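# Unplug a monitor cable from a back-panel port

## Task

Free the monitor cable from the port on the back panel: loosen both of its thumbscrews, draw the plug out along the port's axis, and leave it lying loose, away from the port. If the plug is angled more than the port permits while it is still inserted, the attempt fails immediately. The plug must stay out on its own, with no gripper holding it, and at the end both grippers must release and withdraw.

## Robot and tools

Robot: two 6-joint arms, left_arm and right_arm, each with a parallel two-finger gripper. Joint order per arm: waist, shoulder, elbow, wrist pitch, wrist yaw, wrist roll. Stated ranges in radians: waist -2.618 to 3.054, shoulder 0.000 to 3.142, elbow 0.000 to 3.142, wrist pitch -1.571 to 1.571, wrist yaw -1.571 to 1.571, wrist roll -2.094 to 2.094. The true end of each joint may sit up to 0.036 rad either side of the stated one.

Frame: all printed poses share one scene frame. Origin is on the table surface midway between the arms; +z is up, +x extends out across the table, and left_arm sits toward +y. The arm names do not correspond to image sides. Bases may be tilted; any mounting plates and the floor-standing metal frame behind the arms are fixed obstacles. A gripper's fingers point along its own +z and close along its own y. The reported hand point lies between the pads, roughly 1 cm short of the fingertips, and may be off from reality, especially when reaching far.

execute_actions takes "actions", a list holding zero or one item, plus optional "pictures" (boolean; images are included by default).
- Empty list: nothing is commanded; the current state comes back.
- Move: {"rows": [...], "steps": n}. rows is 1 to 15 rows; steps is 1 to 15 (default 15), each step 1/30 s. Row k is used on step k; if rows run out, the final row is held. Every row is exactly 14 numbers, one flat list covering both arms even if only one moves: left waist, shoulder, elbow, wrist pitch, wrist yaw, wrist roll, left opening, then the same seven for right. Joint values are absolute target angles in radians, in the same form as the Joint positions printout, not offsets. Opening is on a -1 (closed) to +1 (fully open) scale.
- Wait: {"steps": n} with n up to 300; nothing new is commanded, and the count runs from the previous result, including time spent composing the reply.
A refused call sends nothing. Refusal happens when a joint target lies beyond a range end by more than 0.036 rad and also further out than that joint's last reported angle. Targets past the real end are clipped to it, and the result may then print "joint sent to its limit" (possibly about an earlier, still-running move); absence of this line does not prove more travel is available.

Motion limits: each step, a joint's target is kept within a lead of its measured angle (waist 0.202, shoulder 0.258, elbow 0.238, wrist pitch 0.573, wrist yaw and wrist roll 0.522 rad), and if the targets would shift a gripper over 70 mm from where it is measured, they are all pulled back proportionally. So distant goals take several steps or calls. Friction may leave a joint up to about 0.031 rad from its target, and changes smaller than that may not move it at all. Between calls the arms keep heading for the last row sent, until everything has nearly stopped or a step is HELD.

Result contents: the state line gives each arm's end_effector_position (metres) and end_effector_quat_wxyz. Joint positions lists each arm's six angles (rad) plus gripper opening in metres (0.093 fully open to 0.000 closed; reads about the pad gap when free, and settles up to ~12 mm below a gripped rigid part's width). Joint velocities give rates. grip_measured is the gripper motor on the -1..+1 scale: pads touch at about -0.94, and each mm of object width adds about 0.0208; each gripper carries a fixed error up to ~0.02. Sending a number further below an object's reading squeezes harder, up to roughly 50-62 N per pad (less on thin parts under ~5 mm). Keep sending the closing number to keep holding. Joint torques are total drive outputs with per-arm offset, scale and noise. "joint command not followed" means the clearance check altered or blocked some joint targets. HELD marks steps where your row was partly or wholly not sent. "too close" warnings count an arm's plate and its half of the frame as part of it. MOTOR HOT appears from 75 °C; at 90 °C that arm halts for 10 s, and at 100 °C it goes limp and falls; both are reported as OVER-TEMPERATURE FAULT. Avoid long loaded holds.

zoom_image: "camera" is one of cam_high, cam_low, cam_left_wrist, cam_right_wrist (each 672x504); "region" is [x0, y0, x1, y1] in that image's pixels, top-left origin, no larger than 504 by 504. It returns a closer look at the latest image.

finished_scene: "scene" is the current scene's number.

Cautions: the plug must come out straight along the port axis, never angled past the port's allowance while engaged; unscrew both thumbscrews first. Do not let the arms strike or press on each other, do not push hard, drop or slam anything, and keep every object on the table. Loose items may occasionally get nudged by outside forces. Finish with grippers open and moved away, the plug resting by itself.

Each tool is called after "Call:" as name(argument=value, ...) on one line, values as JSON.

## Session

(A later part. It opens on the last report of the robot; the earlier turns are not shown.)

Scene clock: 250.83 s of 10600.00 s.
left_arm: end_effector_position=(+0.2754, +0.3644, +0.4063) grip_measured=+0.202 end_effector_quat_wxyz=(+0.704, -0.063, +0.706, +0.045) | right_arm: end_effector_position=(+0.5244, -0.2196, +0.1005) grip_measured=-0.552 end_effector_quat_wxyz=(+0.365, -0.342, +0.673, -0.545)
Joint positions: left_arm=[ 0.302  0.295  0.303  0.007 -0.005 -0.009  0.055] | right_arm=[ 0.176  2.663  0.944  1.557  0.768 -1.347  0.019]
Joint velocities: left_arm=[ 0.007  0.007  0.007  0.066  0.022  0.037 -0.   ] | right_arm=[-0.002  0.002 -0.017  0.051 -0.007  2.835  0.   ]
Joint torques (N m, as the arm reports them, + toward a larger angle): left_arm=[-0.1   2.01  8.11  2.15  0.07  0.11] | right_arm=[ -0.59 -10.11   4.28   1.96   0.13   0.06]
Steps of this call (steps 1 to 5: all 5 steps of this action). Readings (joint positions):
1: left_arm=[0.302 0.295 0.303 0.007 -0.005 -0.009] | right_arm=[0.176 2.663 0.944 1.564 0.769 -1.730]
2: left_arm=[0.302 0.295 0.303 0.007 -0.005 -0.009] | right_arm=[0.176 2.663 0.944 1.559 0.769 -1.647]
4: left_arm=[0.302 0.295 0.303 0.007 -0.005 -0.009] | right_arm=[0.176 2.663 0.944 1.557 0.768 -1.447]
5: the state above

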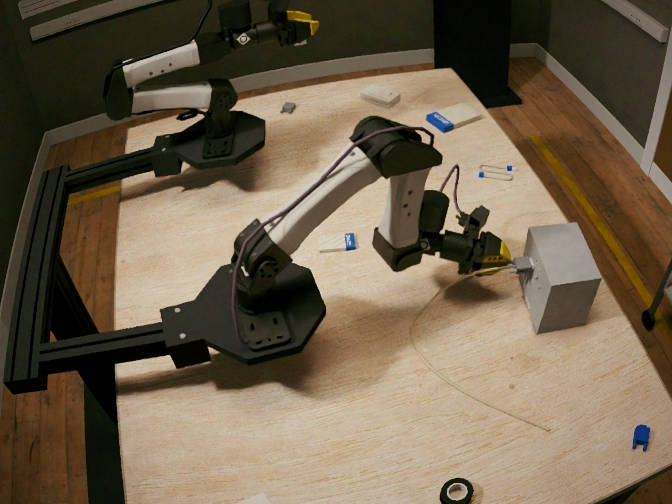

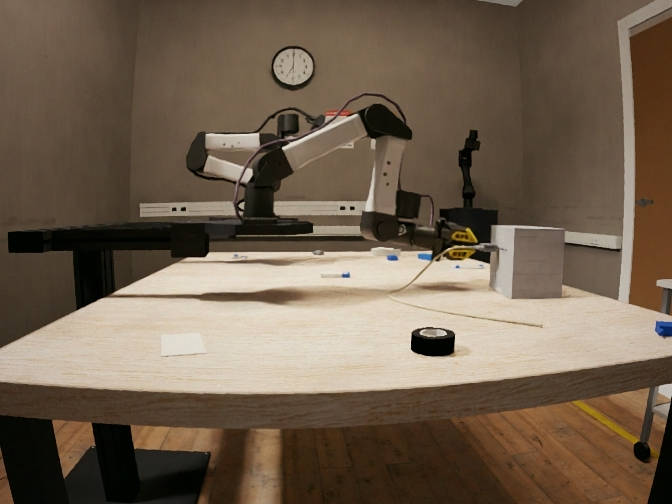

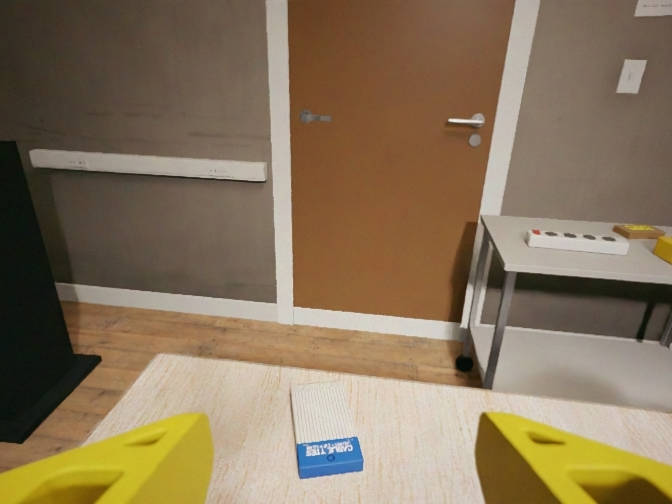

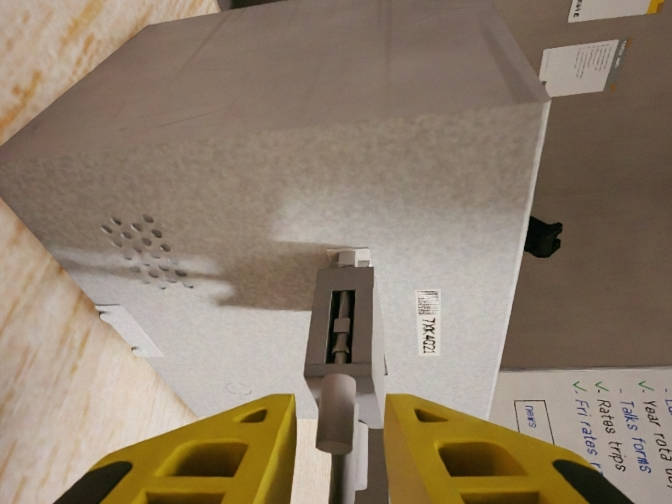

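Call:
execute_actions(actions=[{"rows":[[0.3,0.3,0.3,0,0,0,0.2,0.172,2.668,0.952,1.555,0.76,-0.6,-0.9],[0.3,0.3,0.3,0,0,0,0.2,0.172,2.668,0.952,1.555,0.76,-1.7,-0.9]]}], pictures=false)

Call:
execute_actions(actions=[{"rows":[[0.3,0.3,0.3,0,0,0,0.2,0.172,2.668,0.952,1.555,0.76,-1.62,-0.55],[0.3,0.3,0.3,0,0,0,0.2,0.172,2.668,0.952,1.555,0.76,-0.6,-0.55]]}], pictures=false)

Call:
execute_actions(actions=[{"rows":[[0.3,0.3,0.3,0,0,0,0.2,0.172,2.668,0.952,1.555,0.76,-0.66,-0.9],[0.3,0.3,0.3,0,0,0,0.2,0.172,2.668,0.952,1.555,0.76,-1.7,-0.9]]}], pictures=false)

Call:
execute_actions(actions=[{"rows":[[0.3,0.3,0.3,0,0,0,0.2,0.172,2.668,0.952,1.555,0.76,-1.62,-0.55],[0.3,0.3,0.3,0,0,0,0.2,0.172,2.668,0.952,1.555,0.76,-1.33,-0.55]],"steps":12}])

Call:
zoom_image(camera="cam_right_wrist", region=[200,220,480,500])

Scene clock: 257.40 s of 10600.00 s.
left_arm: end_effector_position=(+0.2754, +0.3644, +0.4063) grip_measured=+0.202 end_effector_quat_wxyz=(+0.704, -0.063, +0.706, +0.045) | right_arm: end_effector_position=(+0.5246, -0.2199, +0.1029) grip_measured=-0.891 end_effector_quat_wxyz=(+0.295, -0.421, +0.623, -0.589)
Joint positions: left_arm=[ 0.302  0.295  0.303  0.007 -0.005 -0.009  0.055] | right_arm=[ 0.176  2.663  0.944  1.569  0.77  -1.606  0.002]
Joint velocities: left_arm=[-0.002  0.007 -0.002 -0.051 -0.037  0.007 -0.001] | right_arm=[-0.027  0.012  0.002  0.066 -0.007 -0.564 -0.   ]
Joint torques (N m, as the arm reports them, + toward a larger angle): left_arm=[-0.11  2.01  7.96  2.17  0.03  0.11] | right_arm=[-0.54 -9.7   4.09  1.94  0.   -0.15]
Steps of this call (steps 1 to 45: the robot went on to your last target; steps 46 to 110: nothing new was sent; then 2.40 s passed at rest; steps 111 to 125: all 15 steps of this action). Readings (joint positions):
111: left_arm=[0.302 0.295 0.303 0.007 -0.005 -0.009] | right_arm=[0.176 2.663 0.944 1.556 0.767 -0.609]
112: left_arm=[0.302 0.295 0.303 0.007 -0.005 -0.009] | right_arm=[0.176 2.663 0.944 1.557 0.768 -0.693]
114: left_arm=[0.302 0.295 0.303 0.007 -0.005 -0.009] | right_arm=[0.176 2.663 0.944 1.557 0.768 -0.894]
118: left_arm=[0.302 0.295 0.303 0.007 -0.005 -0.009] | right_arm=[0.176 2.663 0.944 1.565 0.769 -1.290]
125: the state above

Scene clock: 257.90 s of 10600.00 s.
left_arm: end_effector_position=(+0.2754, +0.3644, +0.4063) grip_measured=+0.202 end_effector_quat_wxyz=(+0.704, -0.063, +0.706, +0.045) | right_arm: end_effector_position=(+0.5244, -0.2196, +0.1006) grip_measured=-0.552 end_effector_quat_wxyz=(+0.524, -0.102, +0.748, -0.395)
Joint positions: left_arm=[ 0.302  0.295  0.303  0.007 -0.005 -0.009  0.055] | right_arm=[ 0.176  2.663  0.944  1.557  0.768 -0.678  0.019]
Joint velocities: left_arm=[ 0.017 -0.012 -0.007 -0.037 -0.007 -0.007  0.   ] | right_arm=[-0.017  0.007 -0.007  0.022 -0.037  0.403 -0.   ]
Joint torques (N m, as the arm reports them, + toward a larger angle): left_arm=[-0.03  2.01  8.1   2.16  0.06  0.14] | right_arm=[-0.48 -9.52  4.33  1.96  0.13  0.1 ]
Steps of this call (steps 1 to 15: all 15 steps of this action). Readings (joint positions):
1: left_arm=[0.302 0.295 0.303 0.007 -0.005 -0.009] | right_arm=[0.176 2.663 0.944 1.567 0.769 -1.610]
2: left_arm=[0.302 0.295 0.303 0.007 -0.005 -0.009] | right_arm=[0.176 2.663 0.944 1.562 0.768 -1.526]
4: left_arm=[0.302 0.295 0.303 0.007 -0.005 -0.009] | right_arm=[0.176 2.663 0.944 1.558 0.768 -1.326]
8: left_arm=[0.302 0.295 0.303 0.007 -0.005 -0.009] | right_arm=[0.176 2.663 0.944 1.557 0.768 -0.943]
15: the state above

Scene clock: 258.40 s of 10600.00 s.
left_arm: end_effector_position=(+0.2754, +0.3644, +0.4063) grip_measured=+0.202 end_effector_quat_wxyz=(+0.704, -0.063, +0.706, +0.045) | right_arm: end_effector_position=(+0.5246, -0.2200, +0.1030) grip_measured=-0.891 end_effector_quat_wxyz=(+0.292, -0.424, +0.621, -0.591)
Joint positions: left_arm=[ 0.302  0.295  0.303  0.007 -0.005 -0.009  0.055] | right_arm=[ 0.175  2.663  0.944  1.569  0.769 -1.617  0.002]
Joint velocities: left_arm=[-0.017 -0.032  0.027  0.007  0.051  0.022 -0.001] | right_arm=[-0.022 -0.012  0.027 -0.007 -0.022 -0.535  0.   ]
Joint torques (N m, as the arm reports them, + toward a larger angle): left_arm=[-0.02  2.06  8.03  2.14  0.04  0.14] | right_arm=[-0.6  -9.77  4.26  1.74  0.04 -0.1 ]
Steps of this call (steps 1 to 15: all 15 steps of this action). Readings (joint positions):
1: left_arm=[0.302 0.295 0.303 0.007 -0.005 -0.009] | right_arm=[0.176 2.663 0.944 1.557 0.768 -0.673]
2: left_arm=[0.302 0.295 0.303 0.007 -0.005 -0.009] | right_arm=[0.176 2.663 0.944 1.558 0.768 -0.757]
4: left_arm=[0.302 0.295 0.303 0.007 -0.005 -0.009] | right_arm=[0.176 2.663 0.944 1.558 0.768 -0.959]
8: left_arm=[0.302 0.295 0.303 0.007 -0.005 -0.009] | right_arm=[0.175 2.663 0.944 1.567 0.769 -1.345]
15: the state above

Scene clock: 258.80 s of 10600.00 s.
left_arm: end_effector_position=(+0.2754, +0.3644, +0.4063) grip_measured=+0.202 end_effector_quat_wxyz=(+0.704, -0.063, +0.706, +0.045) | right_arm: end_effector_position=(+0.5245, -0.2197, +0.1008) grip_measured=-0.552 end_effector_quat_wxyz=(+0.361, -0.347, +0.670, -0.548)
Joint positions: left_arm=[ 0.302  0.295  0.303  0.007 -0.005 -0.009  0.055] | right_arm=[ 0.175  2.663  0.944  1.558  0.767 -1.363  0.019]
Joint velocities: left_arm=[-0.007 -0.002 -0.002 -0.007  0.051 -0.022  0.001] | right_arm=[ 0.007  0.007 -0.002 -0.051  0.037  0.125 -0.001]
Joint torques (N m, as the arm reports them, + toward a larger angle): left_arm=[-0.13  1.98  8.02  2.16  0.05  0.12] | right_arm=[-0.43 -9.78  4.16  1.95  0.04  0.03]
Steps of this call (steps 1 to 12: all 12 steps of this action). Readings (joint positions):
1: left_arm=[0.302 0.295 0.303 0.007 -0.005 -0.009] | right_arm=[0.175 2.663 0.944 1.568 0.768 -1.620]
2: left_arm=[0.302 0.295 0.303 0.007 -0.005 -0.009] | right_arm=[0.175 2.663 0.944 1.564 0.768 -1.574]
4: left_arm=[0.302 0.295 0.303 0.007 -0.005 -0.009] | right_arm=[0.175 2.663 0.944 1.561 0.767 -1.489]
8: left_arm=[0.302 0.295 0.303 0.007 -0.005 -0.009] | right_arm=[0.175 2.663 0.944 1.560 0.767 -1.400]
12: the state above

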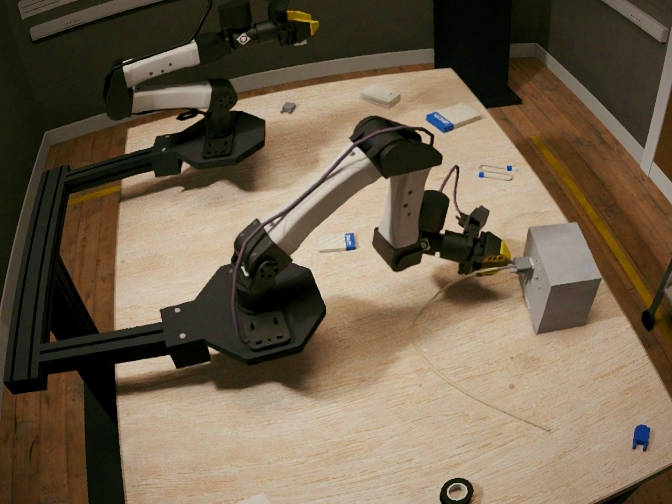

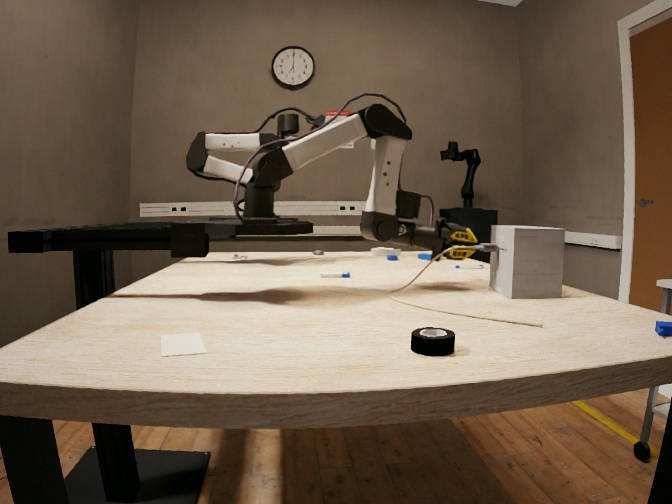

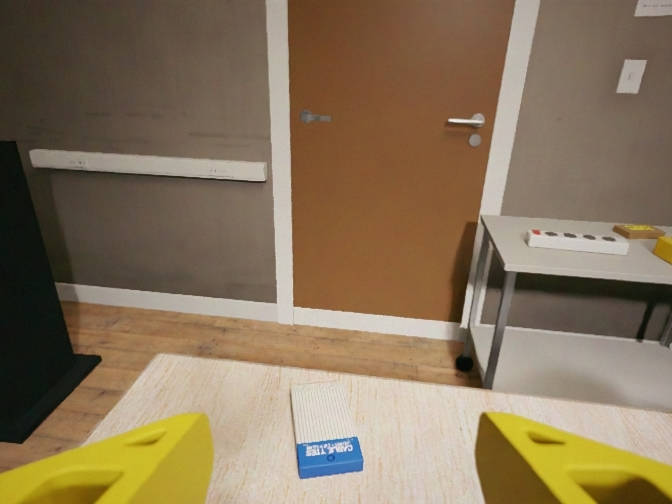

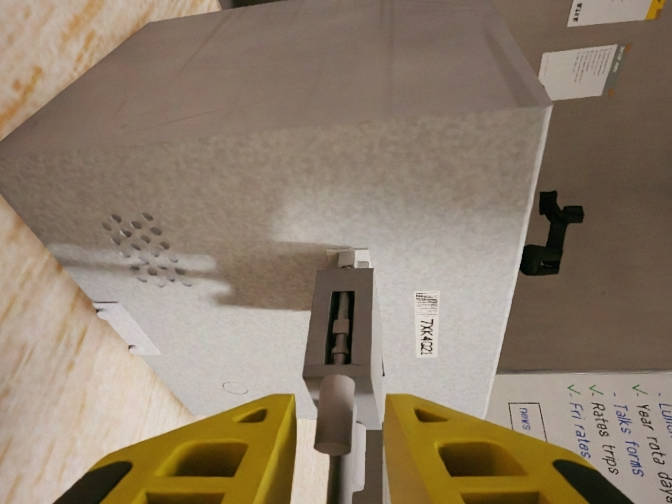

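Region (200, 220, 480, 500) of cam_right_wrist's 672x504 image, scaled by 1.800, with more detail than that image has.

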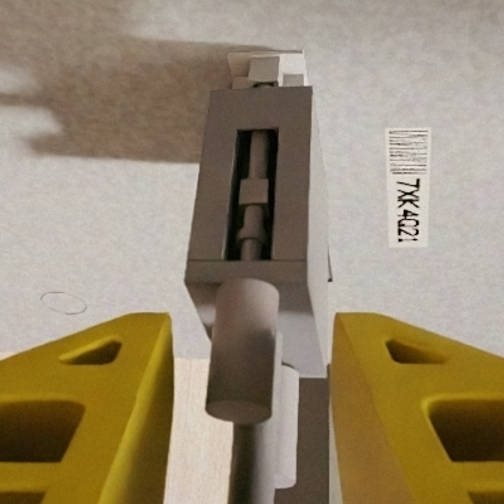

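Call:
execute_actions(actions=[{"rows":[[0.3,0.3,0.3,0,0,0,0.2,0.22,2.668,0.952,1.555,0.76,-1.4,-0.4],[0.3,0.3,0.3,0,0,0,0.2,0.3,2.668,0.952,1.555,0.76,-1.4,-0.4]]}], pictures=false)

Call:
execute_actions(actions=[{"rows":[[0.3,0.3,0.3,0,0,0,0.2,0.3,2.5,0.8,1.555,0.76,-1.4,-0.4],[0.3,0.3,0.3,0,0,0,0.2,0.3,2.5,0.8,1.555,0.76,-1.4,-0.4],[0.3,0.3,0.3,0,0,0,0.2,0.3,2.5,0.8,1.555,0.76,-1.4,-0.4],[0.3,0.3,0.3,0,0,0,0.2,0.3,2.4,0.7,1.555,0.76,-1.4,-0.4]]}], pictures=false)

Call:
execute_actions(actions=[{"rows":[[0.3,0.3,0.3,0,0,0,0.2,0.3,2.2,0.6,1.2,0.76,-1.0,0.2]]}], pictures=false)

Call:
execute_actions(actions=[{"rows":[[0.3,0.3,0.3,0,0,0,0.2,-0.09,2.0,0.6,0.8,0.05,0,0.2]]}], pictures=false)

Call:
execute_actions(actions=[{"steps":30}])

Scene clock: 276.17 s of 10600.00 s.
left_arm: end_effector_position=(+0.2754, +0.3644, +0.4063) grip_measured=+0.202 end_effector_quat_wxyz=(+0.704, -0.063, +0.706, +0.045) | right_arm: end_effector_position=(+0.5198, -0.1560, +0.1016) grip_measured=-0.402 end_effector_quat_wxyz=(+0.391, -0.401, +0.639, -0.527)
Joint positions: left_arm=[ 0.302  0.295  0.303  0.007 -0.005 -0.009  0.055] | right_arm=[ 0.305  2.663  0.944  1.556  0.758 -1.394  0.026]
Joint velocities: left_arm=[-0.007 -0.002 -0.012  0.037 -0.007 -0.051  0.   ] | right_arm=[-0.017 -0.012  0.002 -0.066 -0.037 -0.037 -0.001]
Joint torques (N m, as the arm reports them, + toward a larger angle): left_arm=[0.02 1.92 8.03 2.13 0.05 0.1 ] | right_arm=[-0.41 -9.65  4.43  1.98  0.21  0.01]
Steps of this call (steps 1 to 30: the robot went on to your last target; steps 31 to 90: nothing new was sent; then 13.87 s passed at rest; steps 91 to 105: all 15 steps of this action). Readings (joint positions):
91: left_arm=[0.302 0.295 0.303 0.007 -0.005 -0.009] | right_arm=[0.179 2.663 0.944 1.558 0.768 -1.348]
92: left_arm=[0.302 0.295 0.303 0.007 -0.005 -0.009] | right_arm=[0.194 2.663 0.944 1.557 0.771 -1.357]
94: left_arm=[0.302 0.295 0.303 0.007 -0.005 -0.009] | right_arm=[0.248 2.663 0.944 1.556 0.772 -1.371]
98: left_arm=[0.302 0.295 0.303 0.007 -0.005 -0.009] | right_arm=[0.317 2.663 0.944 1.556 0.759 -1.386]
105: the state above

Scene clock: 276.67 s of 10600.00 s.
left_arm: end_effector_position=(+0.2754, +0.3644, +0.4063) grip_measured=+0.202 end_effector_quat_wxyz=(+0.704, -0.063, +0.706, +0.045) | right_arm: end_effector_position=(+0.4936, -0.1690, +0.1683) grip_measured=-0.402 end_effector_quat_wxyz=(+0.404, -0.389, +0.636, -0.530)
Joint positions: left_arm=[ 0.302  0.295  0.303  0.007 -0.005 -0.009  0.055] | right_arm=[ 0.304  2.396  0.716  1.558  0.758 -1.397  0.026]
Joint velocities: left_arm=[-0.027  0.017 -0.007 -0.066 -0.037 -0.037  0.   ] | right_arm=[-0.012  0.007 -0.022 -0.037 -0.022 -0.007  0.001]
Joint torques (N m, as the arm reports them, + toward a larger angle): left_arm=[0.11 1.94 8.09 2.13 0.04 0.11] | right_arm=[-0.35 -8.57  2.29  2.03  0.21 -0.02]
Steps of this call (steps 1 to 15: all 15 steps of this action). Readings (joint positions):
1: left_arm=[0.302 0.295 0.303 0.007 -0.005 -0.009] | right_arm=[0.305 2.641 0.919 1.544 0.754 -1.394]
2: left_arm=[0.302 0.295 0.303 0.007 -0.005 -0.009] | right_arm=[0.305 2.602 0.870 1.534 0.754 -1.396]
4: left_arm=[0.302 0.295 0.303 0.007 -0.005 -0.009] | right_arm=[0.304 2.523 0.800 1.532 0.756 -1.396]
8: left_arm=[0.302 0.295 0.303 0.007 -0.005 -0.009] | right_arm=[0.304 2.402 0.721 1.556 0.758 -1.397]
15: the state above

Scene clock: 277.17 s of 10600.00 s.
left_arm: end_effector_position=(+0.2754, +0.3644, +0.4063) grip_measured=+0.202 end_effector_quat_wxyz=(+0.704, -0.063, +0.706, +0.045) | right_arm: end_effector_position=(+0.4687, -0.1792, +0.1597) grip_measured=+0.198 end_effector_quat_wxyz=(+0.401, -0.338, +0.727, -0.444)
Joint positions: left_arm=[ 0.302  0.295  0.303  0.007 -0.005 -0.009  0.055] | right_arm=[ 0.303  2.201  0.615  1.215  0.758 -1.022  0.055]
Joint velocities: left_arm=[-0.002 -0.027  0.012 -0.037 -0.037  0.022  0.001] | right_arm=[-0.007 -0.017  0.007 -0.037  0.022  0.066 -0.   ]
Joint torques (N m, as the arm reports them, + toward a larger angle): left_arm=[0.04 2.09 7.88 2.14 0.02 0.12] | right_arm=[-0.33 -8.16  3.15  1.99  0.33  0.13]
Steps of this call (steps 1 to 15: all 15 steps of this action). Readings (joint positions):
1: left_arm=[0.302 0.295 0.303 0.007 -0.005 -0.009] | right_arm=[0.304 2.366 0.698 1.497 0.755 -1.332]
2: left_arm=[0.302 0.295 0.303 0.007 -0.005 -0.009] | right_arm=[0.304 2.315 0.660 1.423 0.755 -1.268]
4: left_arm=[0.302 0.295 0.303 0.007 -0.005 -0.009] | right_arm=[0.303 2.235 0.618 1.344 0.758 -1.175]
8: left_arm=[0.302 0.295 0.303 0.007 -0.005 -0.009] | right_arm=[0.303 2.201 0.615 1.275 0.758 -1.075]
15: the state above

Scene clock: 277.67 s of 10600.00 s.
left_arm: end_effector_position=(+0.2754, +0.3644, +0.4063) grip_measured=+0.202 end_effector_quat_wxyz=(+0.704, -0.063, +0.706, +0.045) | right_arm: end_effector_position=(+0.4764, -0.2472, +0.1418) grip_measured=+0.199 end_effector_quat_wxyz=(+0.471, +0.000, +0.881, -0.047)
Joint positions: left_arm=[ 0.302  0.295  0.303  0.007 -0.005 -0.009  0.055] | right_arm=[-0.094  1.996  0.608  0.818  0.088 -0.064  0.055]
Joint velocities: left_arm=[ 0.002 -0.022 -0.017 -0.007  0.007 -0.022 -0.001] | right_arm=[-0.007 -0.022  0.002 -0.139 -0.256  0.403 -0.   ]
Joint torques (N m, as the arm reports them, + toward a larger angle): left_arm=[0.04 2.16 8.05 2.15 0.04 0.15] | right_arm=[ 0.28 -7.19  5.16  1.97  0.05  0.07]
Steps of this call (steps 1 to 15: all 15 steps of this action). Readings (joint positions):
1: left_arm=[0.302 0.295 0.303 0.007 -0.005 -0.009] | right_arm=[0.277 2.171 0.614 1.142 0.666 -0.938]
2: left_arm=[0.302 0.295 0.303 0.007 -0.005 -0.009] | right_arm=[0.226 2.123 0.609 1.055 0.554 -0.840]
4: left_arm=[0.302 0.295 0.303 0.007 -0.005 -0.009] | right_arm=[0.085 2.042 0.608 0.965 0.369 -0.643]
8: left_arm=[0.302 0.295 0.303 0.007 -0.005 -0.009] | right_arm=[-0.110 1.996 0.608 0.895 0.204 -0.282]
15: the state above

Scene clock: 278.67 s of 10600.00 s.
left_arm: end_effector_position=(+0.2754, +0.3644, +0.4063) grip_measured=+0.202 end_effector_quat_wxyz=(+0.704, -0.063, +0.706, +0.045) | right_arm: end_effector_position=(+0.4747, -0.2421, +0.1386) grip_measured=+0.199 end_effector_quat_wxyz=(+0.465, +0.018, +0.885, -0.020)
Joint positions: left_arm=[ 0.302  0.295  0.303  0.007 -0.005 -0.009  0.055] | right_arm=[-0.094  1.996  0.608  0.803  0.058 -0.007  0.055]
Joint velocities: left_arm=[-0.012 -0.007  0.002 -0.066 -0.081 -0.022 -0.   ] | right_arm=[-0.017 -0.017 -0.017 -0.081 -0.037 -0.066 -0.   ]
Joint torques (N m, as the arm reports them, + toward a larger angle): left_arm=[0.08 2.   8.07 2.16 0.06 0.13] | right_arm=[ 0.13 -7.26  5.23  1.98  0.03  0.02]
Steps of this call (steps 1 to 30: the robot went on to your last target). Readings (joint positions):
1: left_arm=[0.302 0.295 0.303 0.007 -0.005 -0.009] | right_arm=[-0.094 1.996 0.608 0.814 0.081 -0.052]
2: left_arm=[0.302 0.295 0.303 0.007 -0.005 -0.009] | right_arm=[-0.094 1.996 0.608 0.812 0.077 -0.043]
4: left_arm=[0.302 0.295 0.303 0.007 -0.005 -0.009] | right_arm=[-0.094 1.996 0.608 0.808 0.070 -0.030]
8: left_arm=[0.302 0.295 0.303 0.007 -0.005 -0.009] | right_arm=[-0.094 1.996 0.608 0.805 0.063 -0.016]
30: the state above
All arms were judged still, so your last target was given up. Only a new action makes them travel on or press farther. Fingers that are still opening or closing keep moving.

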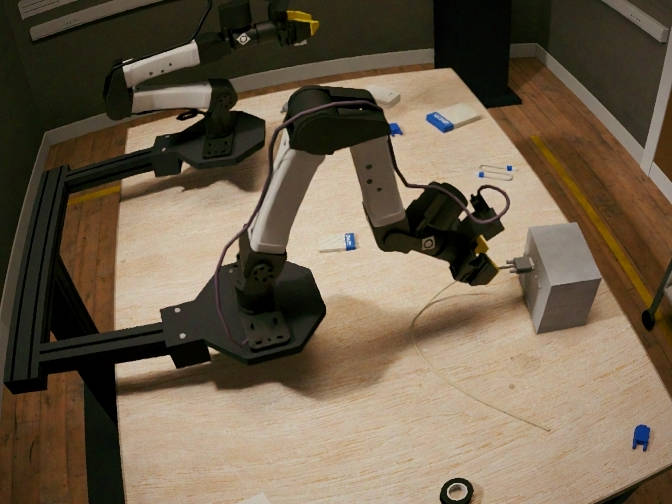

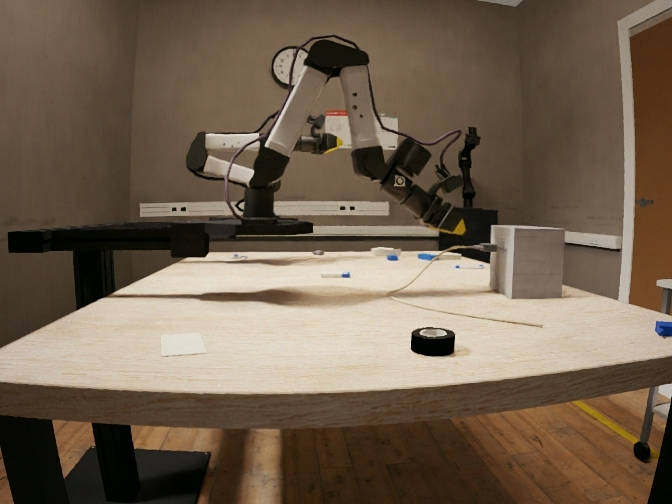

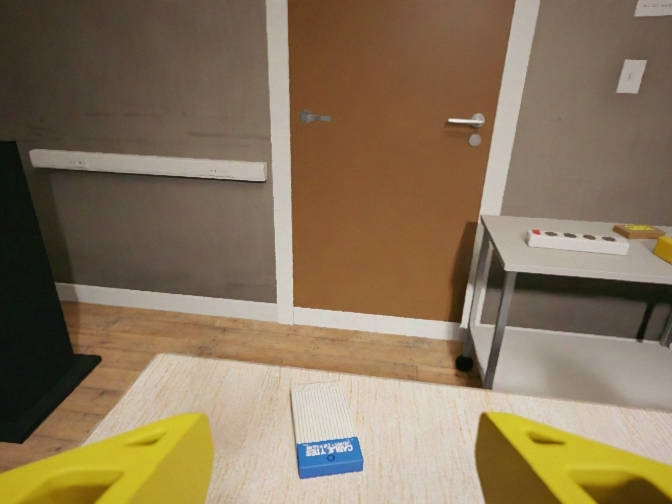

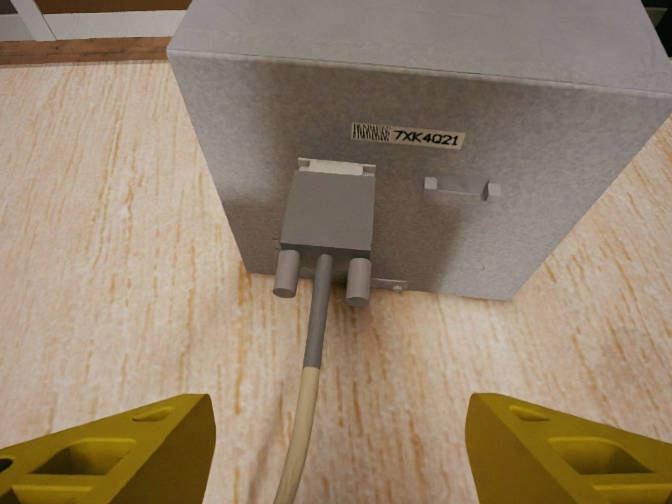

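Call:
execute_actions(actions=[{"rows":[[0.3,0.3,0.3,0,0,0,0.2,-0.08,2.05,0.72,0.78,0.12,0.07,0.3],[0.3,0.3,0.3,0,0,0,0.2,-0.07,2.05,0.72,0.78,0.12,0.07,0.3],[0.3,0.3,0.3,0,0,0,0.2,-0.068,2.1,0.8,0.76,0.12,0.07,0.3],[0.3,0.3,0.3,0,0,0,0.2,-0.068,2.1,0.8,0.76,0.12,0.07,0.3],[0.3,0.3,0.3,0,0,0,0.2,-0.068,2.15,0.85,0.75,0.12,0.07,0.3],[0.3,0.3,0.3,0,0,0,0.2,-0.068,2.21,0.9,0.74,0.12,0.07,0.3]]}])

Scene clock: 287.17 s of 10600.00 s.
left_arm: end_effector_position=(+0.2754, +0.3644, +0.4063) grip_measured=+0.202 end_effector_quat_wxyz=(+0.704, -0.063, +0.706, +0.045) | right_arm: end_effector_position=(+0.5403, -0.2408, +0.1216) grip_measured=+0.299 end_effector_quat_wxyz=(+0.473, +0.052, +0.879, -0.022)
Joint positions: left_arm=[ 0.302  0.295  0.303  0.007 -0.005 -0.009  0.055] | right_arm=[-0.073  2.204  0.891  0.742  0.109  0.061  0.06 ]
Joint velocities: left_arm=[-0.007 -0.002 -0.012  0.037  0.066  0.007  0.001] | right_arm=[-0.007  0.022  0.002 -0.007 -0.051  0.037 -0.   ]
Joint torques (N m, as the arm reports them, + toward a larger angle): left_arm=[0.05 2.04 8.02 2.17 0.03 0.15] | right_arm=[ 0.34 -9.2   7.33  1.94  0.22 -0.02]
Steps of this call (steps 1 to 90: nothing new was sent; then 5.00 s passed at rest; steps 91 to 105: all 15 steps of this action). Readings (joint positions):
91: left_arm=[0.302 0.295 0.303 0.007 -0.005 -0.009] | right_arm=[-0.092 2.003 0.622 0.793 0.066 0.005]
92: left_arm=[0.302 0.295 0.303 0.007 -0.005 -0.009] | right_arm=[-0.089 2.019 0.651 0.786 0.077 0.017]
94: left_arm=[0.302 0.295 0.303 0.007 -0.005 -0.009] | right_arm=[-0.081 2.064 0.731 0.773 0.090 0.034]
98: left_arm=[0.302 0.295 0.303 0.007 -0.005 -0.009] | right_arm=[-0.073 2.172 0.880 0.771 0.101 0.051]
105: the state above

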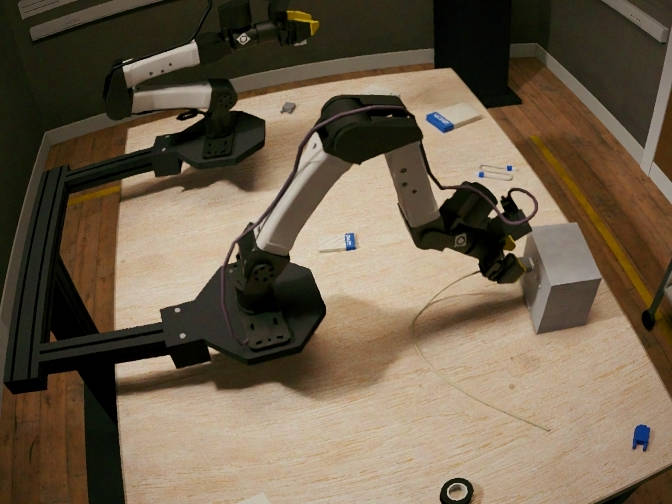

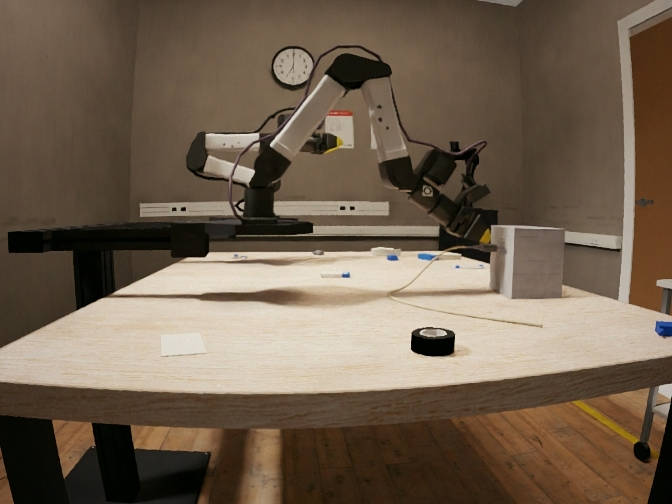

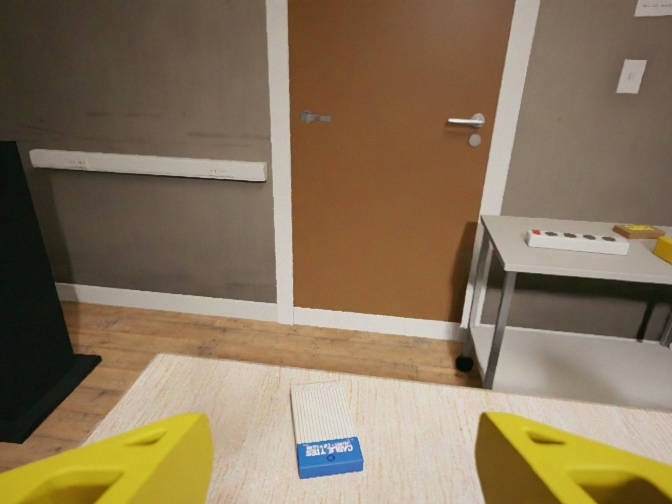

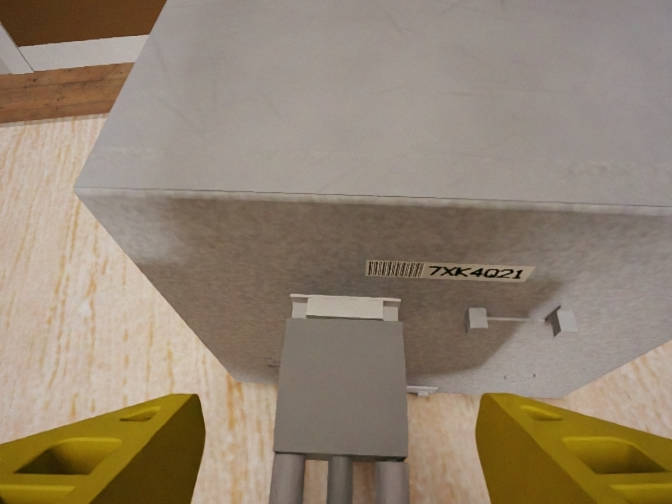

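Call:
execute_actions(actions=[{"rows":[[0.3,0.3,0.3,0,0,0,0.2,-0.066,2.25,0.93,0.75,0.13,0.09,0.1],[0.3,0.3,0.3,0,0,0,0.2,-0.066,2.25,0.93,0.75,0.13,0.09,0.1],[0.3,0.3,0.3,0,0,0,0.2,-0.066,2.28,0.95,0.76,0.13,0.09,0.0],[0.3,0.3,0.3,0,0,0,0.2,-0.066,2.305,0.965,0.77,0.13,0.09,-0.1]]}])

Scene clock: 290.77 s of 10600.00 s.
left_arm: end_effector_position=(+0.2754, +0.3644, +0.4063) grip_measured=+0.202 end_effector_quat_wxyz=(+0.704, -0.063, +0.706, +0.045) | right_arm: end_effector_position=(+0.5473, -0.2422, +0.0956) grip_measured=-0.099 end_effector_quat_wxyz=(+0.462, +0.063, +0.884, -0.023)
Joint positions: left_arm=[ 0.302  0.295  0.303  0.007 -0.005 -0.009  0.055] | right_arm=[-0.073  2.302  0.948  0.758  0.121  0.083  0.04 ]
Joint velocities: left_arm=[ 0.007 -0.017  0.017 -0.037  0.022 -0.095 -0.   ] | right_arm=[-0.007 -0.002 -0.012  0.007 -0.037 -0.022  0.   ]
Joint torques (N m, as the arm reports them, + toward a larger angle): left_arm=[-0.03  1.97  8.11  2.17  0.06  0.12] | right_arm=[ 0.5  -9.77  7.75  2.1   0.26  0.02]
Steps of this call (steps 1 to 15: the robot went on to your last target; steps 16 to 90: nothing new was sent; then 0.10 s passed at rest; steps 91 to 105: all 15 steps of this action). Readings (joint positions):
91: left_arm=[0.302 0.295 0.303 0.007 -0.005 -0.009] | right_arm=[-0.073 2.209 0.895 0.742 0.113 0.067]
92: left_arm=[0.302 0.295 0.303 0.007 -0.005 -0.009] | right_arm=[-0.073 2.217 0.903 0.743 0.115 0.070]
94: left_arm=[0.302 0.295 0.303 0.007 -0.005 -0.009] | right_arm=[-0.073 2.248 0.927 0.750 0.118 0.075]
98: left_arm=[0.302 0.295 0.303 0.007 -0.005 -0.009] | right_arm=[-0.073 2.296 0.948 0.756 0.120 0.080]
105: the state above

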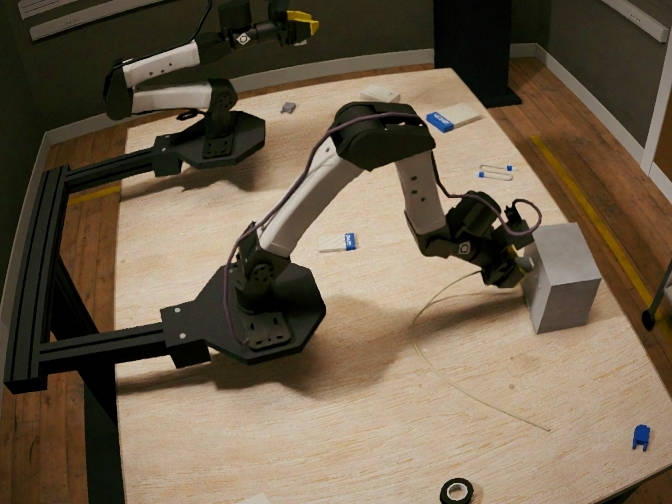

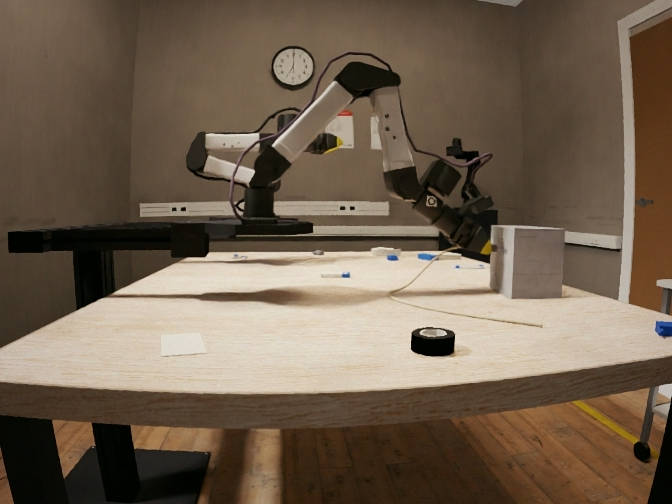

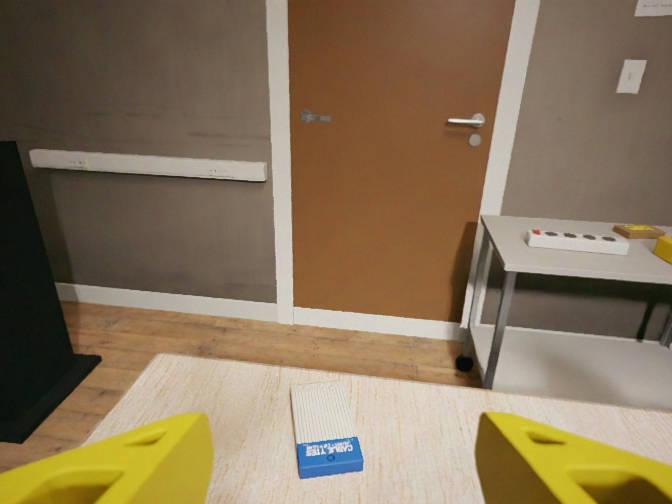

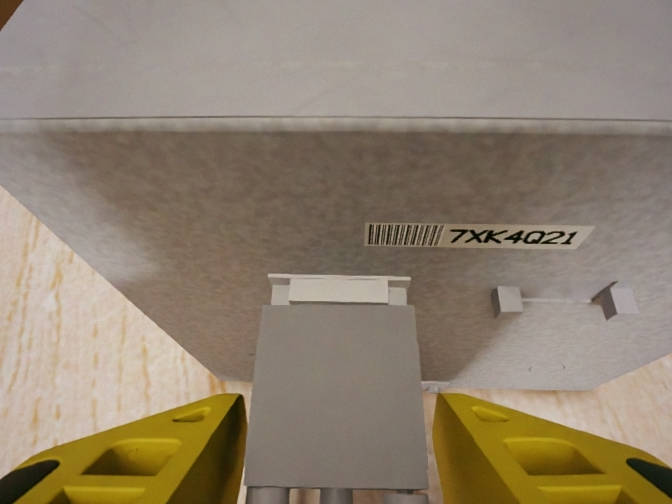

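Call:
execute_actions(actions=[{"rows":[[0.3,0.3,0.3,0,0,0,0.2,-0.063,2.31,0.995,0.76,0.13,0.09,-0.1]]}], pictures=false)

Call:
execute_actions(actions=[{"rows":[[0.3,0.3,0.3,0,0,0,0.2,-0.063,2.31,0.995,0.76,0.13,0.09,-0.2],[0.3,0.3,0.3,0,0,0,0.2,-0.063,2.31,0.995,0.76,0.13,0.09,-0.25],[0.3,0.3,0.3,0,0,0,0.2,-0.063,2.31,0.995,0.76,0.13,0.09,-0.3],[0.3,0.3,0.3,0,0,0,0.2,-0.063,2.31,0.995,0.76,0.13,0.09,-0.4]]}])

Scene clock: 294.53 s of 10600.00 s.
left_arm: end_effector_position=(+0.2754, +0.3644, +0.4063) grip_measured=+0.202 end_effector_quat_wxyz=(+0.704, -0.063, +0.706, +0.045) | right_arm: end_effector_position=(+0.5584, -0.2403, +0.1043) grip_measured=-0.099 end_effector_quat_wxyz=(+0.474, +0.063, +0.878, -0.021)
Joint positions: left_arm=[ 0.302  0.295  0.303  0.007 -0.005 -0.009  0.055] | right_arm=[-0.07   2.304  0.98   0.755  0.122  0.083  0.04 ]
Joint velocities: left_arm=[-0.002  0.002  0.007  0.037  0.007  0.007  0.   ] | right_arm=[ 0.007  0.012  0.002  0.007 -0.007 -0.022 -0.   ]
Joint torques (N m, as the arm reports them, + toward a larger angle): left_arm=[-0.01  1.97  7.9   2.13  0.04  0.14] | right_arm=[ 0.42 -9.9   8.05  2.19  0.23  0.03]
Steps of this call (steps 1 to 15: the robot went on to your last target; steps 16 to 90: nothing new was sent; then 0.27 s passed at rest; steps 91 to 105: all 15 steps of this action). Readings (joint positions):
91: left_arm=[0.302 0.295 0.303 0.007 -0.005 -0.009] | right_arm=[-0.073 2.302 0.953 0.755 0.122 0.083]
92: left_arm=[0.302 0.295 0.303 0.007 -0.005 -0.009] | right_arm=[-0.073 2.304 0.960 0.753 0.122 0.083]
94: left_arm=[0.302 0.295 0.303 0.007 -0.005 -0.009] | right_arm=[-0.071 2.304 0.973 0.753 0.122 0.083]
98: left_arm=[0.302 0.295 0.303 0.007 -0.005 -0.009] | right_arm=[-0.070 2.304 0.980 0.755 0.122 0.083]
105: the state above

Scene clock: 295.03 s of 10600.00 s.
left_arm: end_effector_position=(+0.2754, +0.3644, +0.4063) grip_measured=+0.202 end_effector_quat_wxyz=(+0.704, -0.063, +0.706, +0.045) | right_arm: end_effector_position=(+0.5580, -0.2425, +0.1040) grip_measured=-0.388 end_effector_quat_wxyz=(+0.474, +0.066, +0.878, -0.027)
Joint positions: left_arm=[ 0.302  0.295  0.303  0.007 -0.005 -0.009  0.055] | right_arm=[-0.07   2.304  0.98   0.753  0.135  0.084  0.027]
Joint velocities: left_arm=[ 0.002  0.017  0.002 -0.022  0.007  0.066 -0.001] | right_arm=[-0.012 -0.007  0.007  0.007 -0.037 -0.051  0.001]
Joint torques (N m, as the arm reports them, + toward a larger angle): left_arm=[0.01 1.98 8.06 2.15 0.03 0.13] | right_arm=[ 0.5  -9.82  7.7   2.1   0.13  0.03]
Steps of this call (steps 1 to 15: all 15 steps of this action). Readings (joint positions):
1: left_arm=[0.302 0.295 0.303 0.007 -0.005 -0.009] | right_arm=[-0.070 2.304 0.980 0.755 0.122 0.083]
2: left_arm=[0.302 0.295 0.303 0.007 -0.005 -0.009] | right_arm=[-0.070 2.304 0.980 0.755 0.125 0.084]
4: left_arm=[0.302 0.295 0.303 0.007 -0.005 -0.009] | right_arm=[-0.070 2.304 0.980 0.753 0.134 0.084]
8: left_arm=[0.302 0.295 0.303 0.007 -0.005 -0.009] | right_arm=[-0.070 2.304 0.980 0.753 0.135 0.084]
15: the state above

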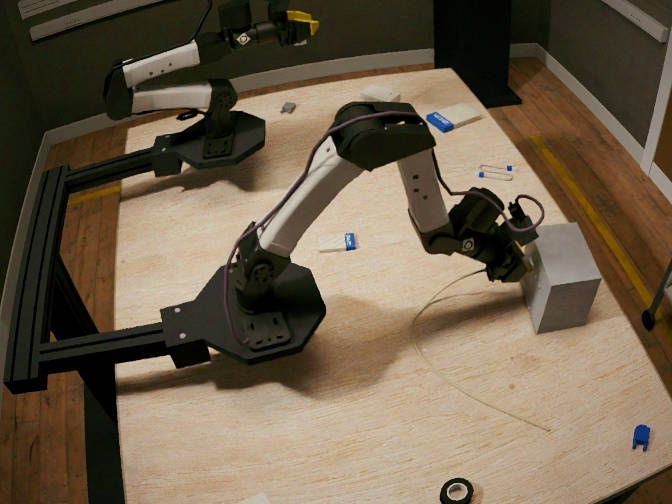

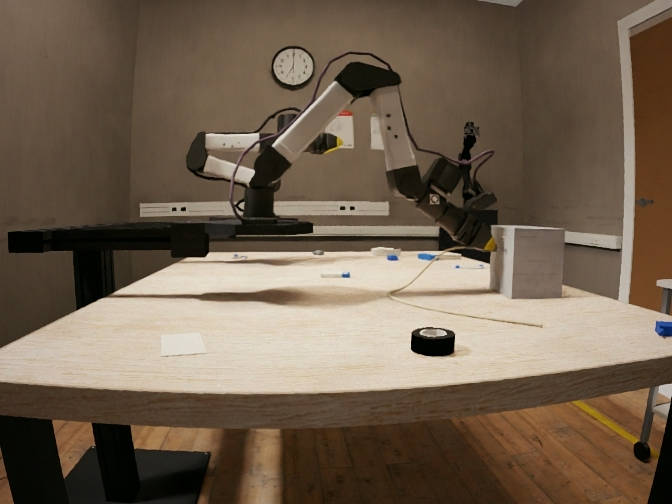

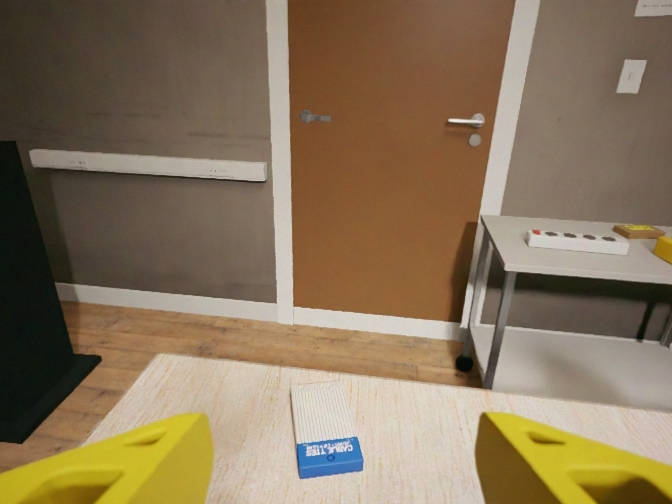

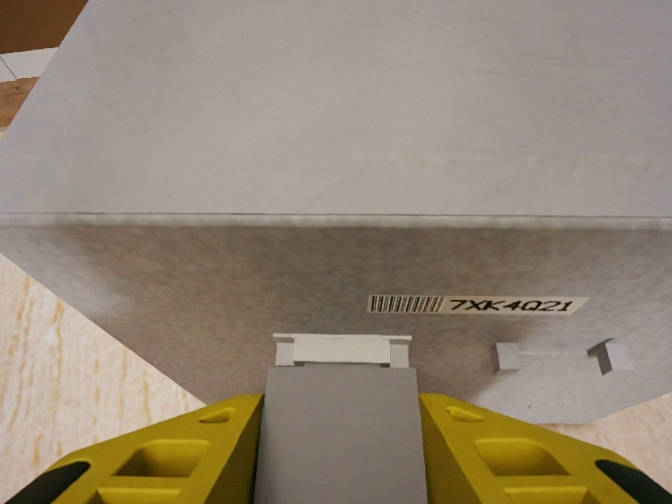

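Call:
execute_actions(actions=[{"rows":[[0.3,0.3,0.3,0,0,0,0.2,-0.063,2.298,0.965,0.765,0.14,0.09,-0.4],[0.3,0.3,0.3,0,0,0,0.2,-0.063,2.296,0.96,0.768,0.14,0.09,-0.4],[0.3,0.3,0.3,0,0,0,0.2,-0.062,2.294,0.955,0.771,0.14,0.09,-0.4],[0.3,0.3,0.3,0,0,0,0.2,-0.062,2.292,0.951,0.774,0.14,0.09,-0.4],[0.3,0.3,0.3,0,0,0,0.2,-0.061,2.29,0.946,0.777,0.14,0.09,-0.4],[0.3,0.3,0.3,0,0,0,0.2,-0.061,2.288,0.941,0.78,0.14,0.09,-0.4]]}])

Scene clock: 299.00 s of 10600.00 s.
left_arm: end_effector_position=(+0.2754, +0.3644, +0.4063) grip_measured=+0.202 end_effector_quat_wxyz=(+0.704, -0.063, +0.706, +0.045) | right_arm: end_effector_position=(+0.5576, -0.2426, +0.1044) grip_measured=-0.388 end_effector_quat_wxyz=(+0.475, +0.067, +0.877, -0.026)
Joint positions: left_arm=[ 0.302  0.295  0.303  0.007 -0.005 -0.009  0.055] | right_arm=[-0.07   2.304  0.976  0.762  0.136  0.086  0.027]
Joint velocities: left_arm=[ 0.002 -0.007  0.002 -0.037 -0.051 -0.022  0.   ] | right_arm=[-0.002  0.017 -0.007 -0.022  0.022  0.022 -0.   ]
Joint torques (N m, as the arm reports them, + toward a larger angle): left_arm=[0.1  2.09 8.   2.15 0.02 0.12] | right_arm=[  0.92 -11.18   2.76   2.21   0.17  -0.02]
Steps of this call (steps 1 to 15: the robot went on to your last target; steps 16 to 90: nothing new was sent; then 0.47 s passed at rest; steps 91 to 105: all 15 steps of this action). Readings (joint positions):
91: left_arm=[0.302 0.295 0.303 0.007 -0.005 -0.009] | right_arm=[-0.070 2.304 0.980 0.753 0.136 0.084]
92: left_arm=[0.302 0.295 0.303 0.007 -0.005 -0.009] | right_arm=[-0.070 2.304 0.980 0.753 0.136 0.084]
94: left_arm=[0.302 0.295 0.303 0.007 -0.005 -0.009] | right_arm=[-0.070 2.304 0.979 0.755 0.136 0.084]
98: left_arm=[0.302 0.295 0.303 0.007 -0.005 -0.009] | right_arm=[-0.070 2.304 0.976 0.762 0.136 0.085]
105: the state above

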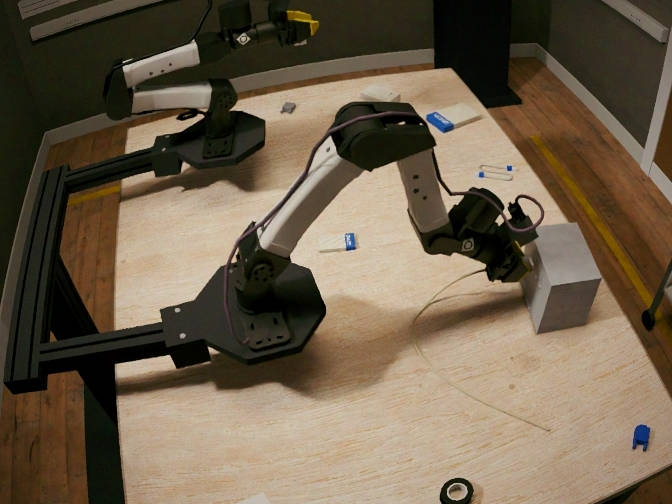

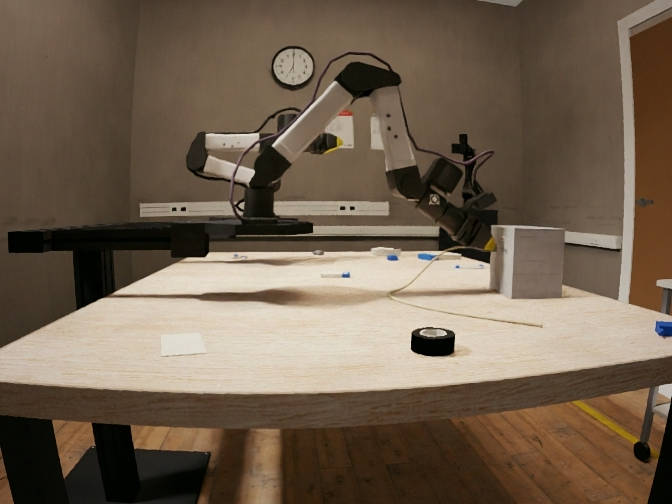

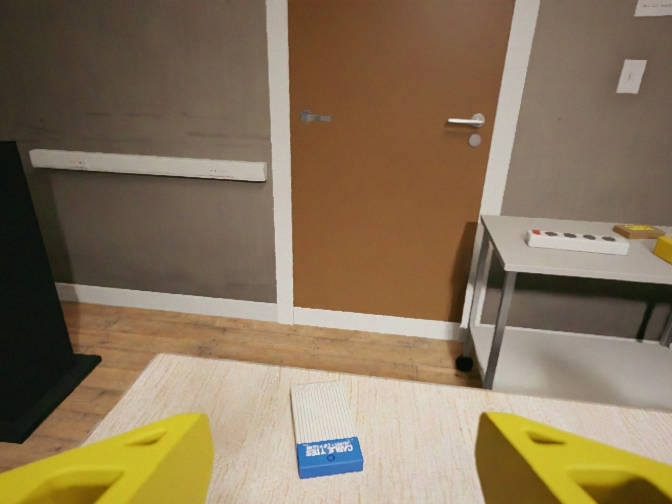

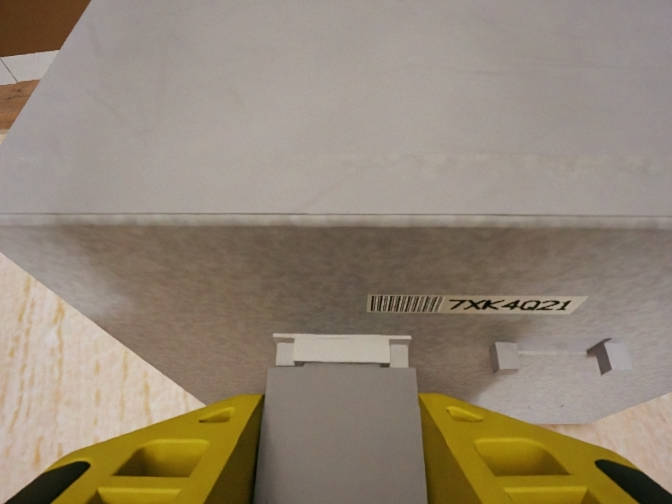

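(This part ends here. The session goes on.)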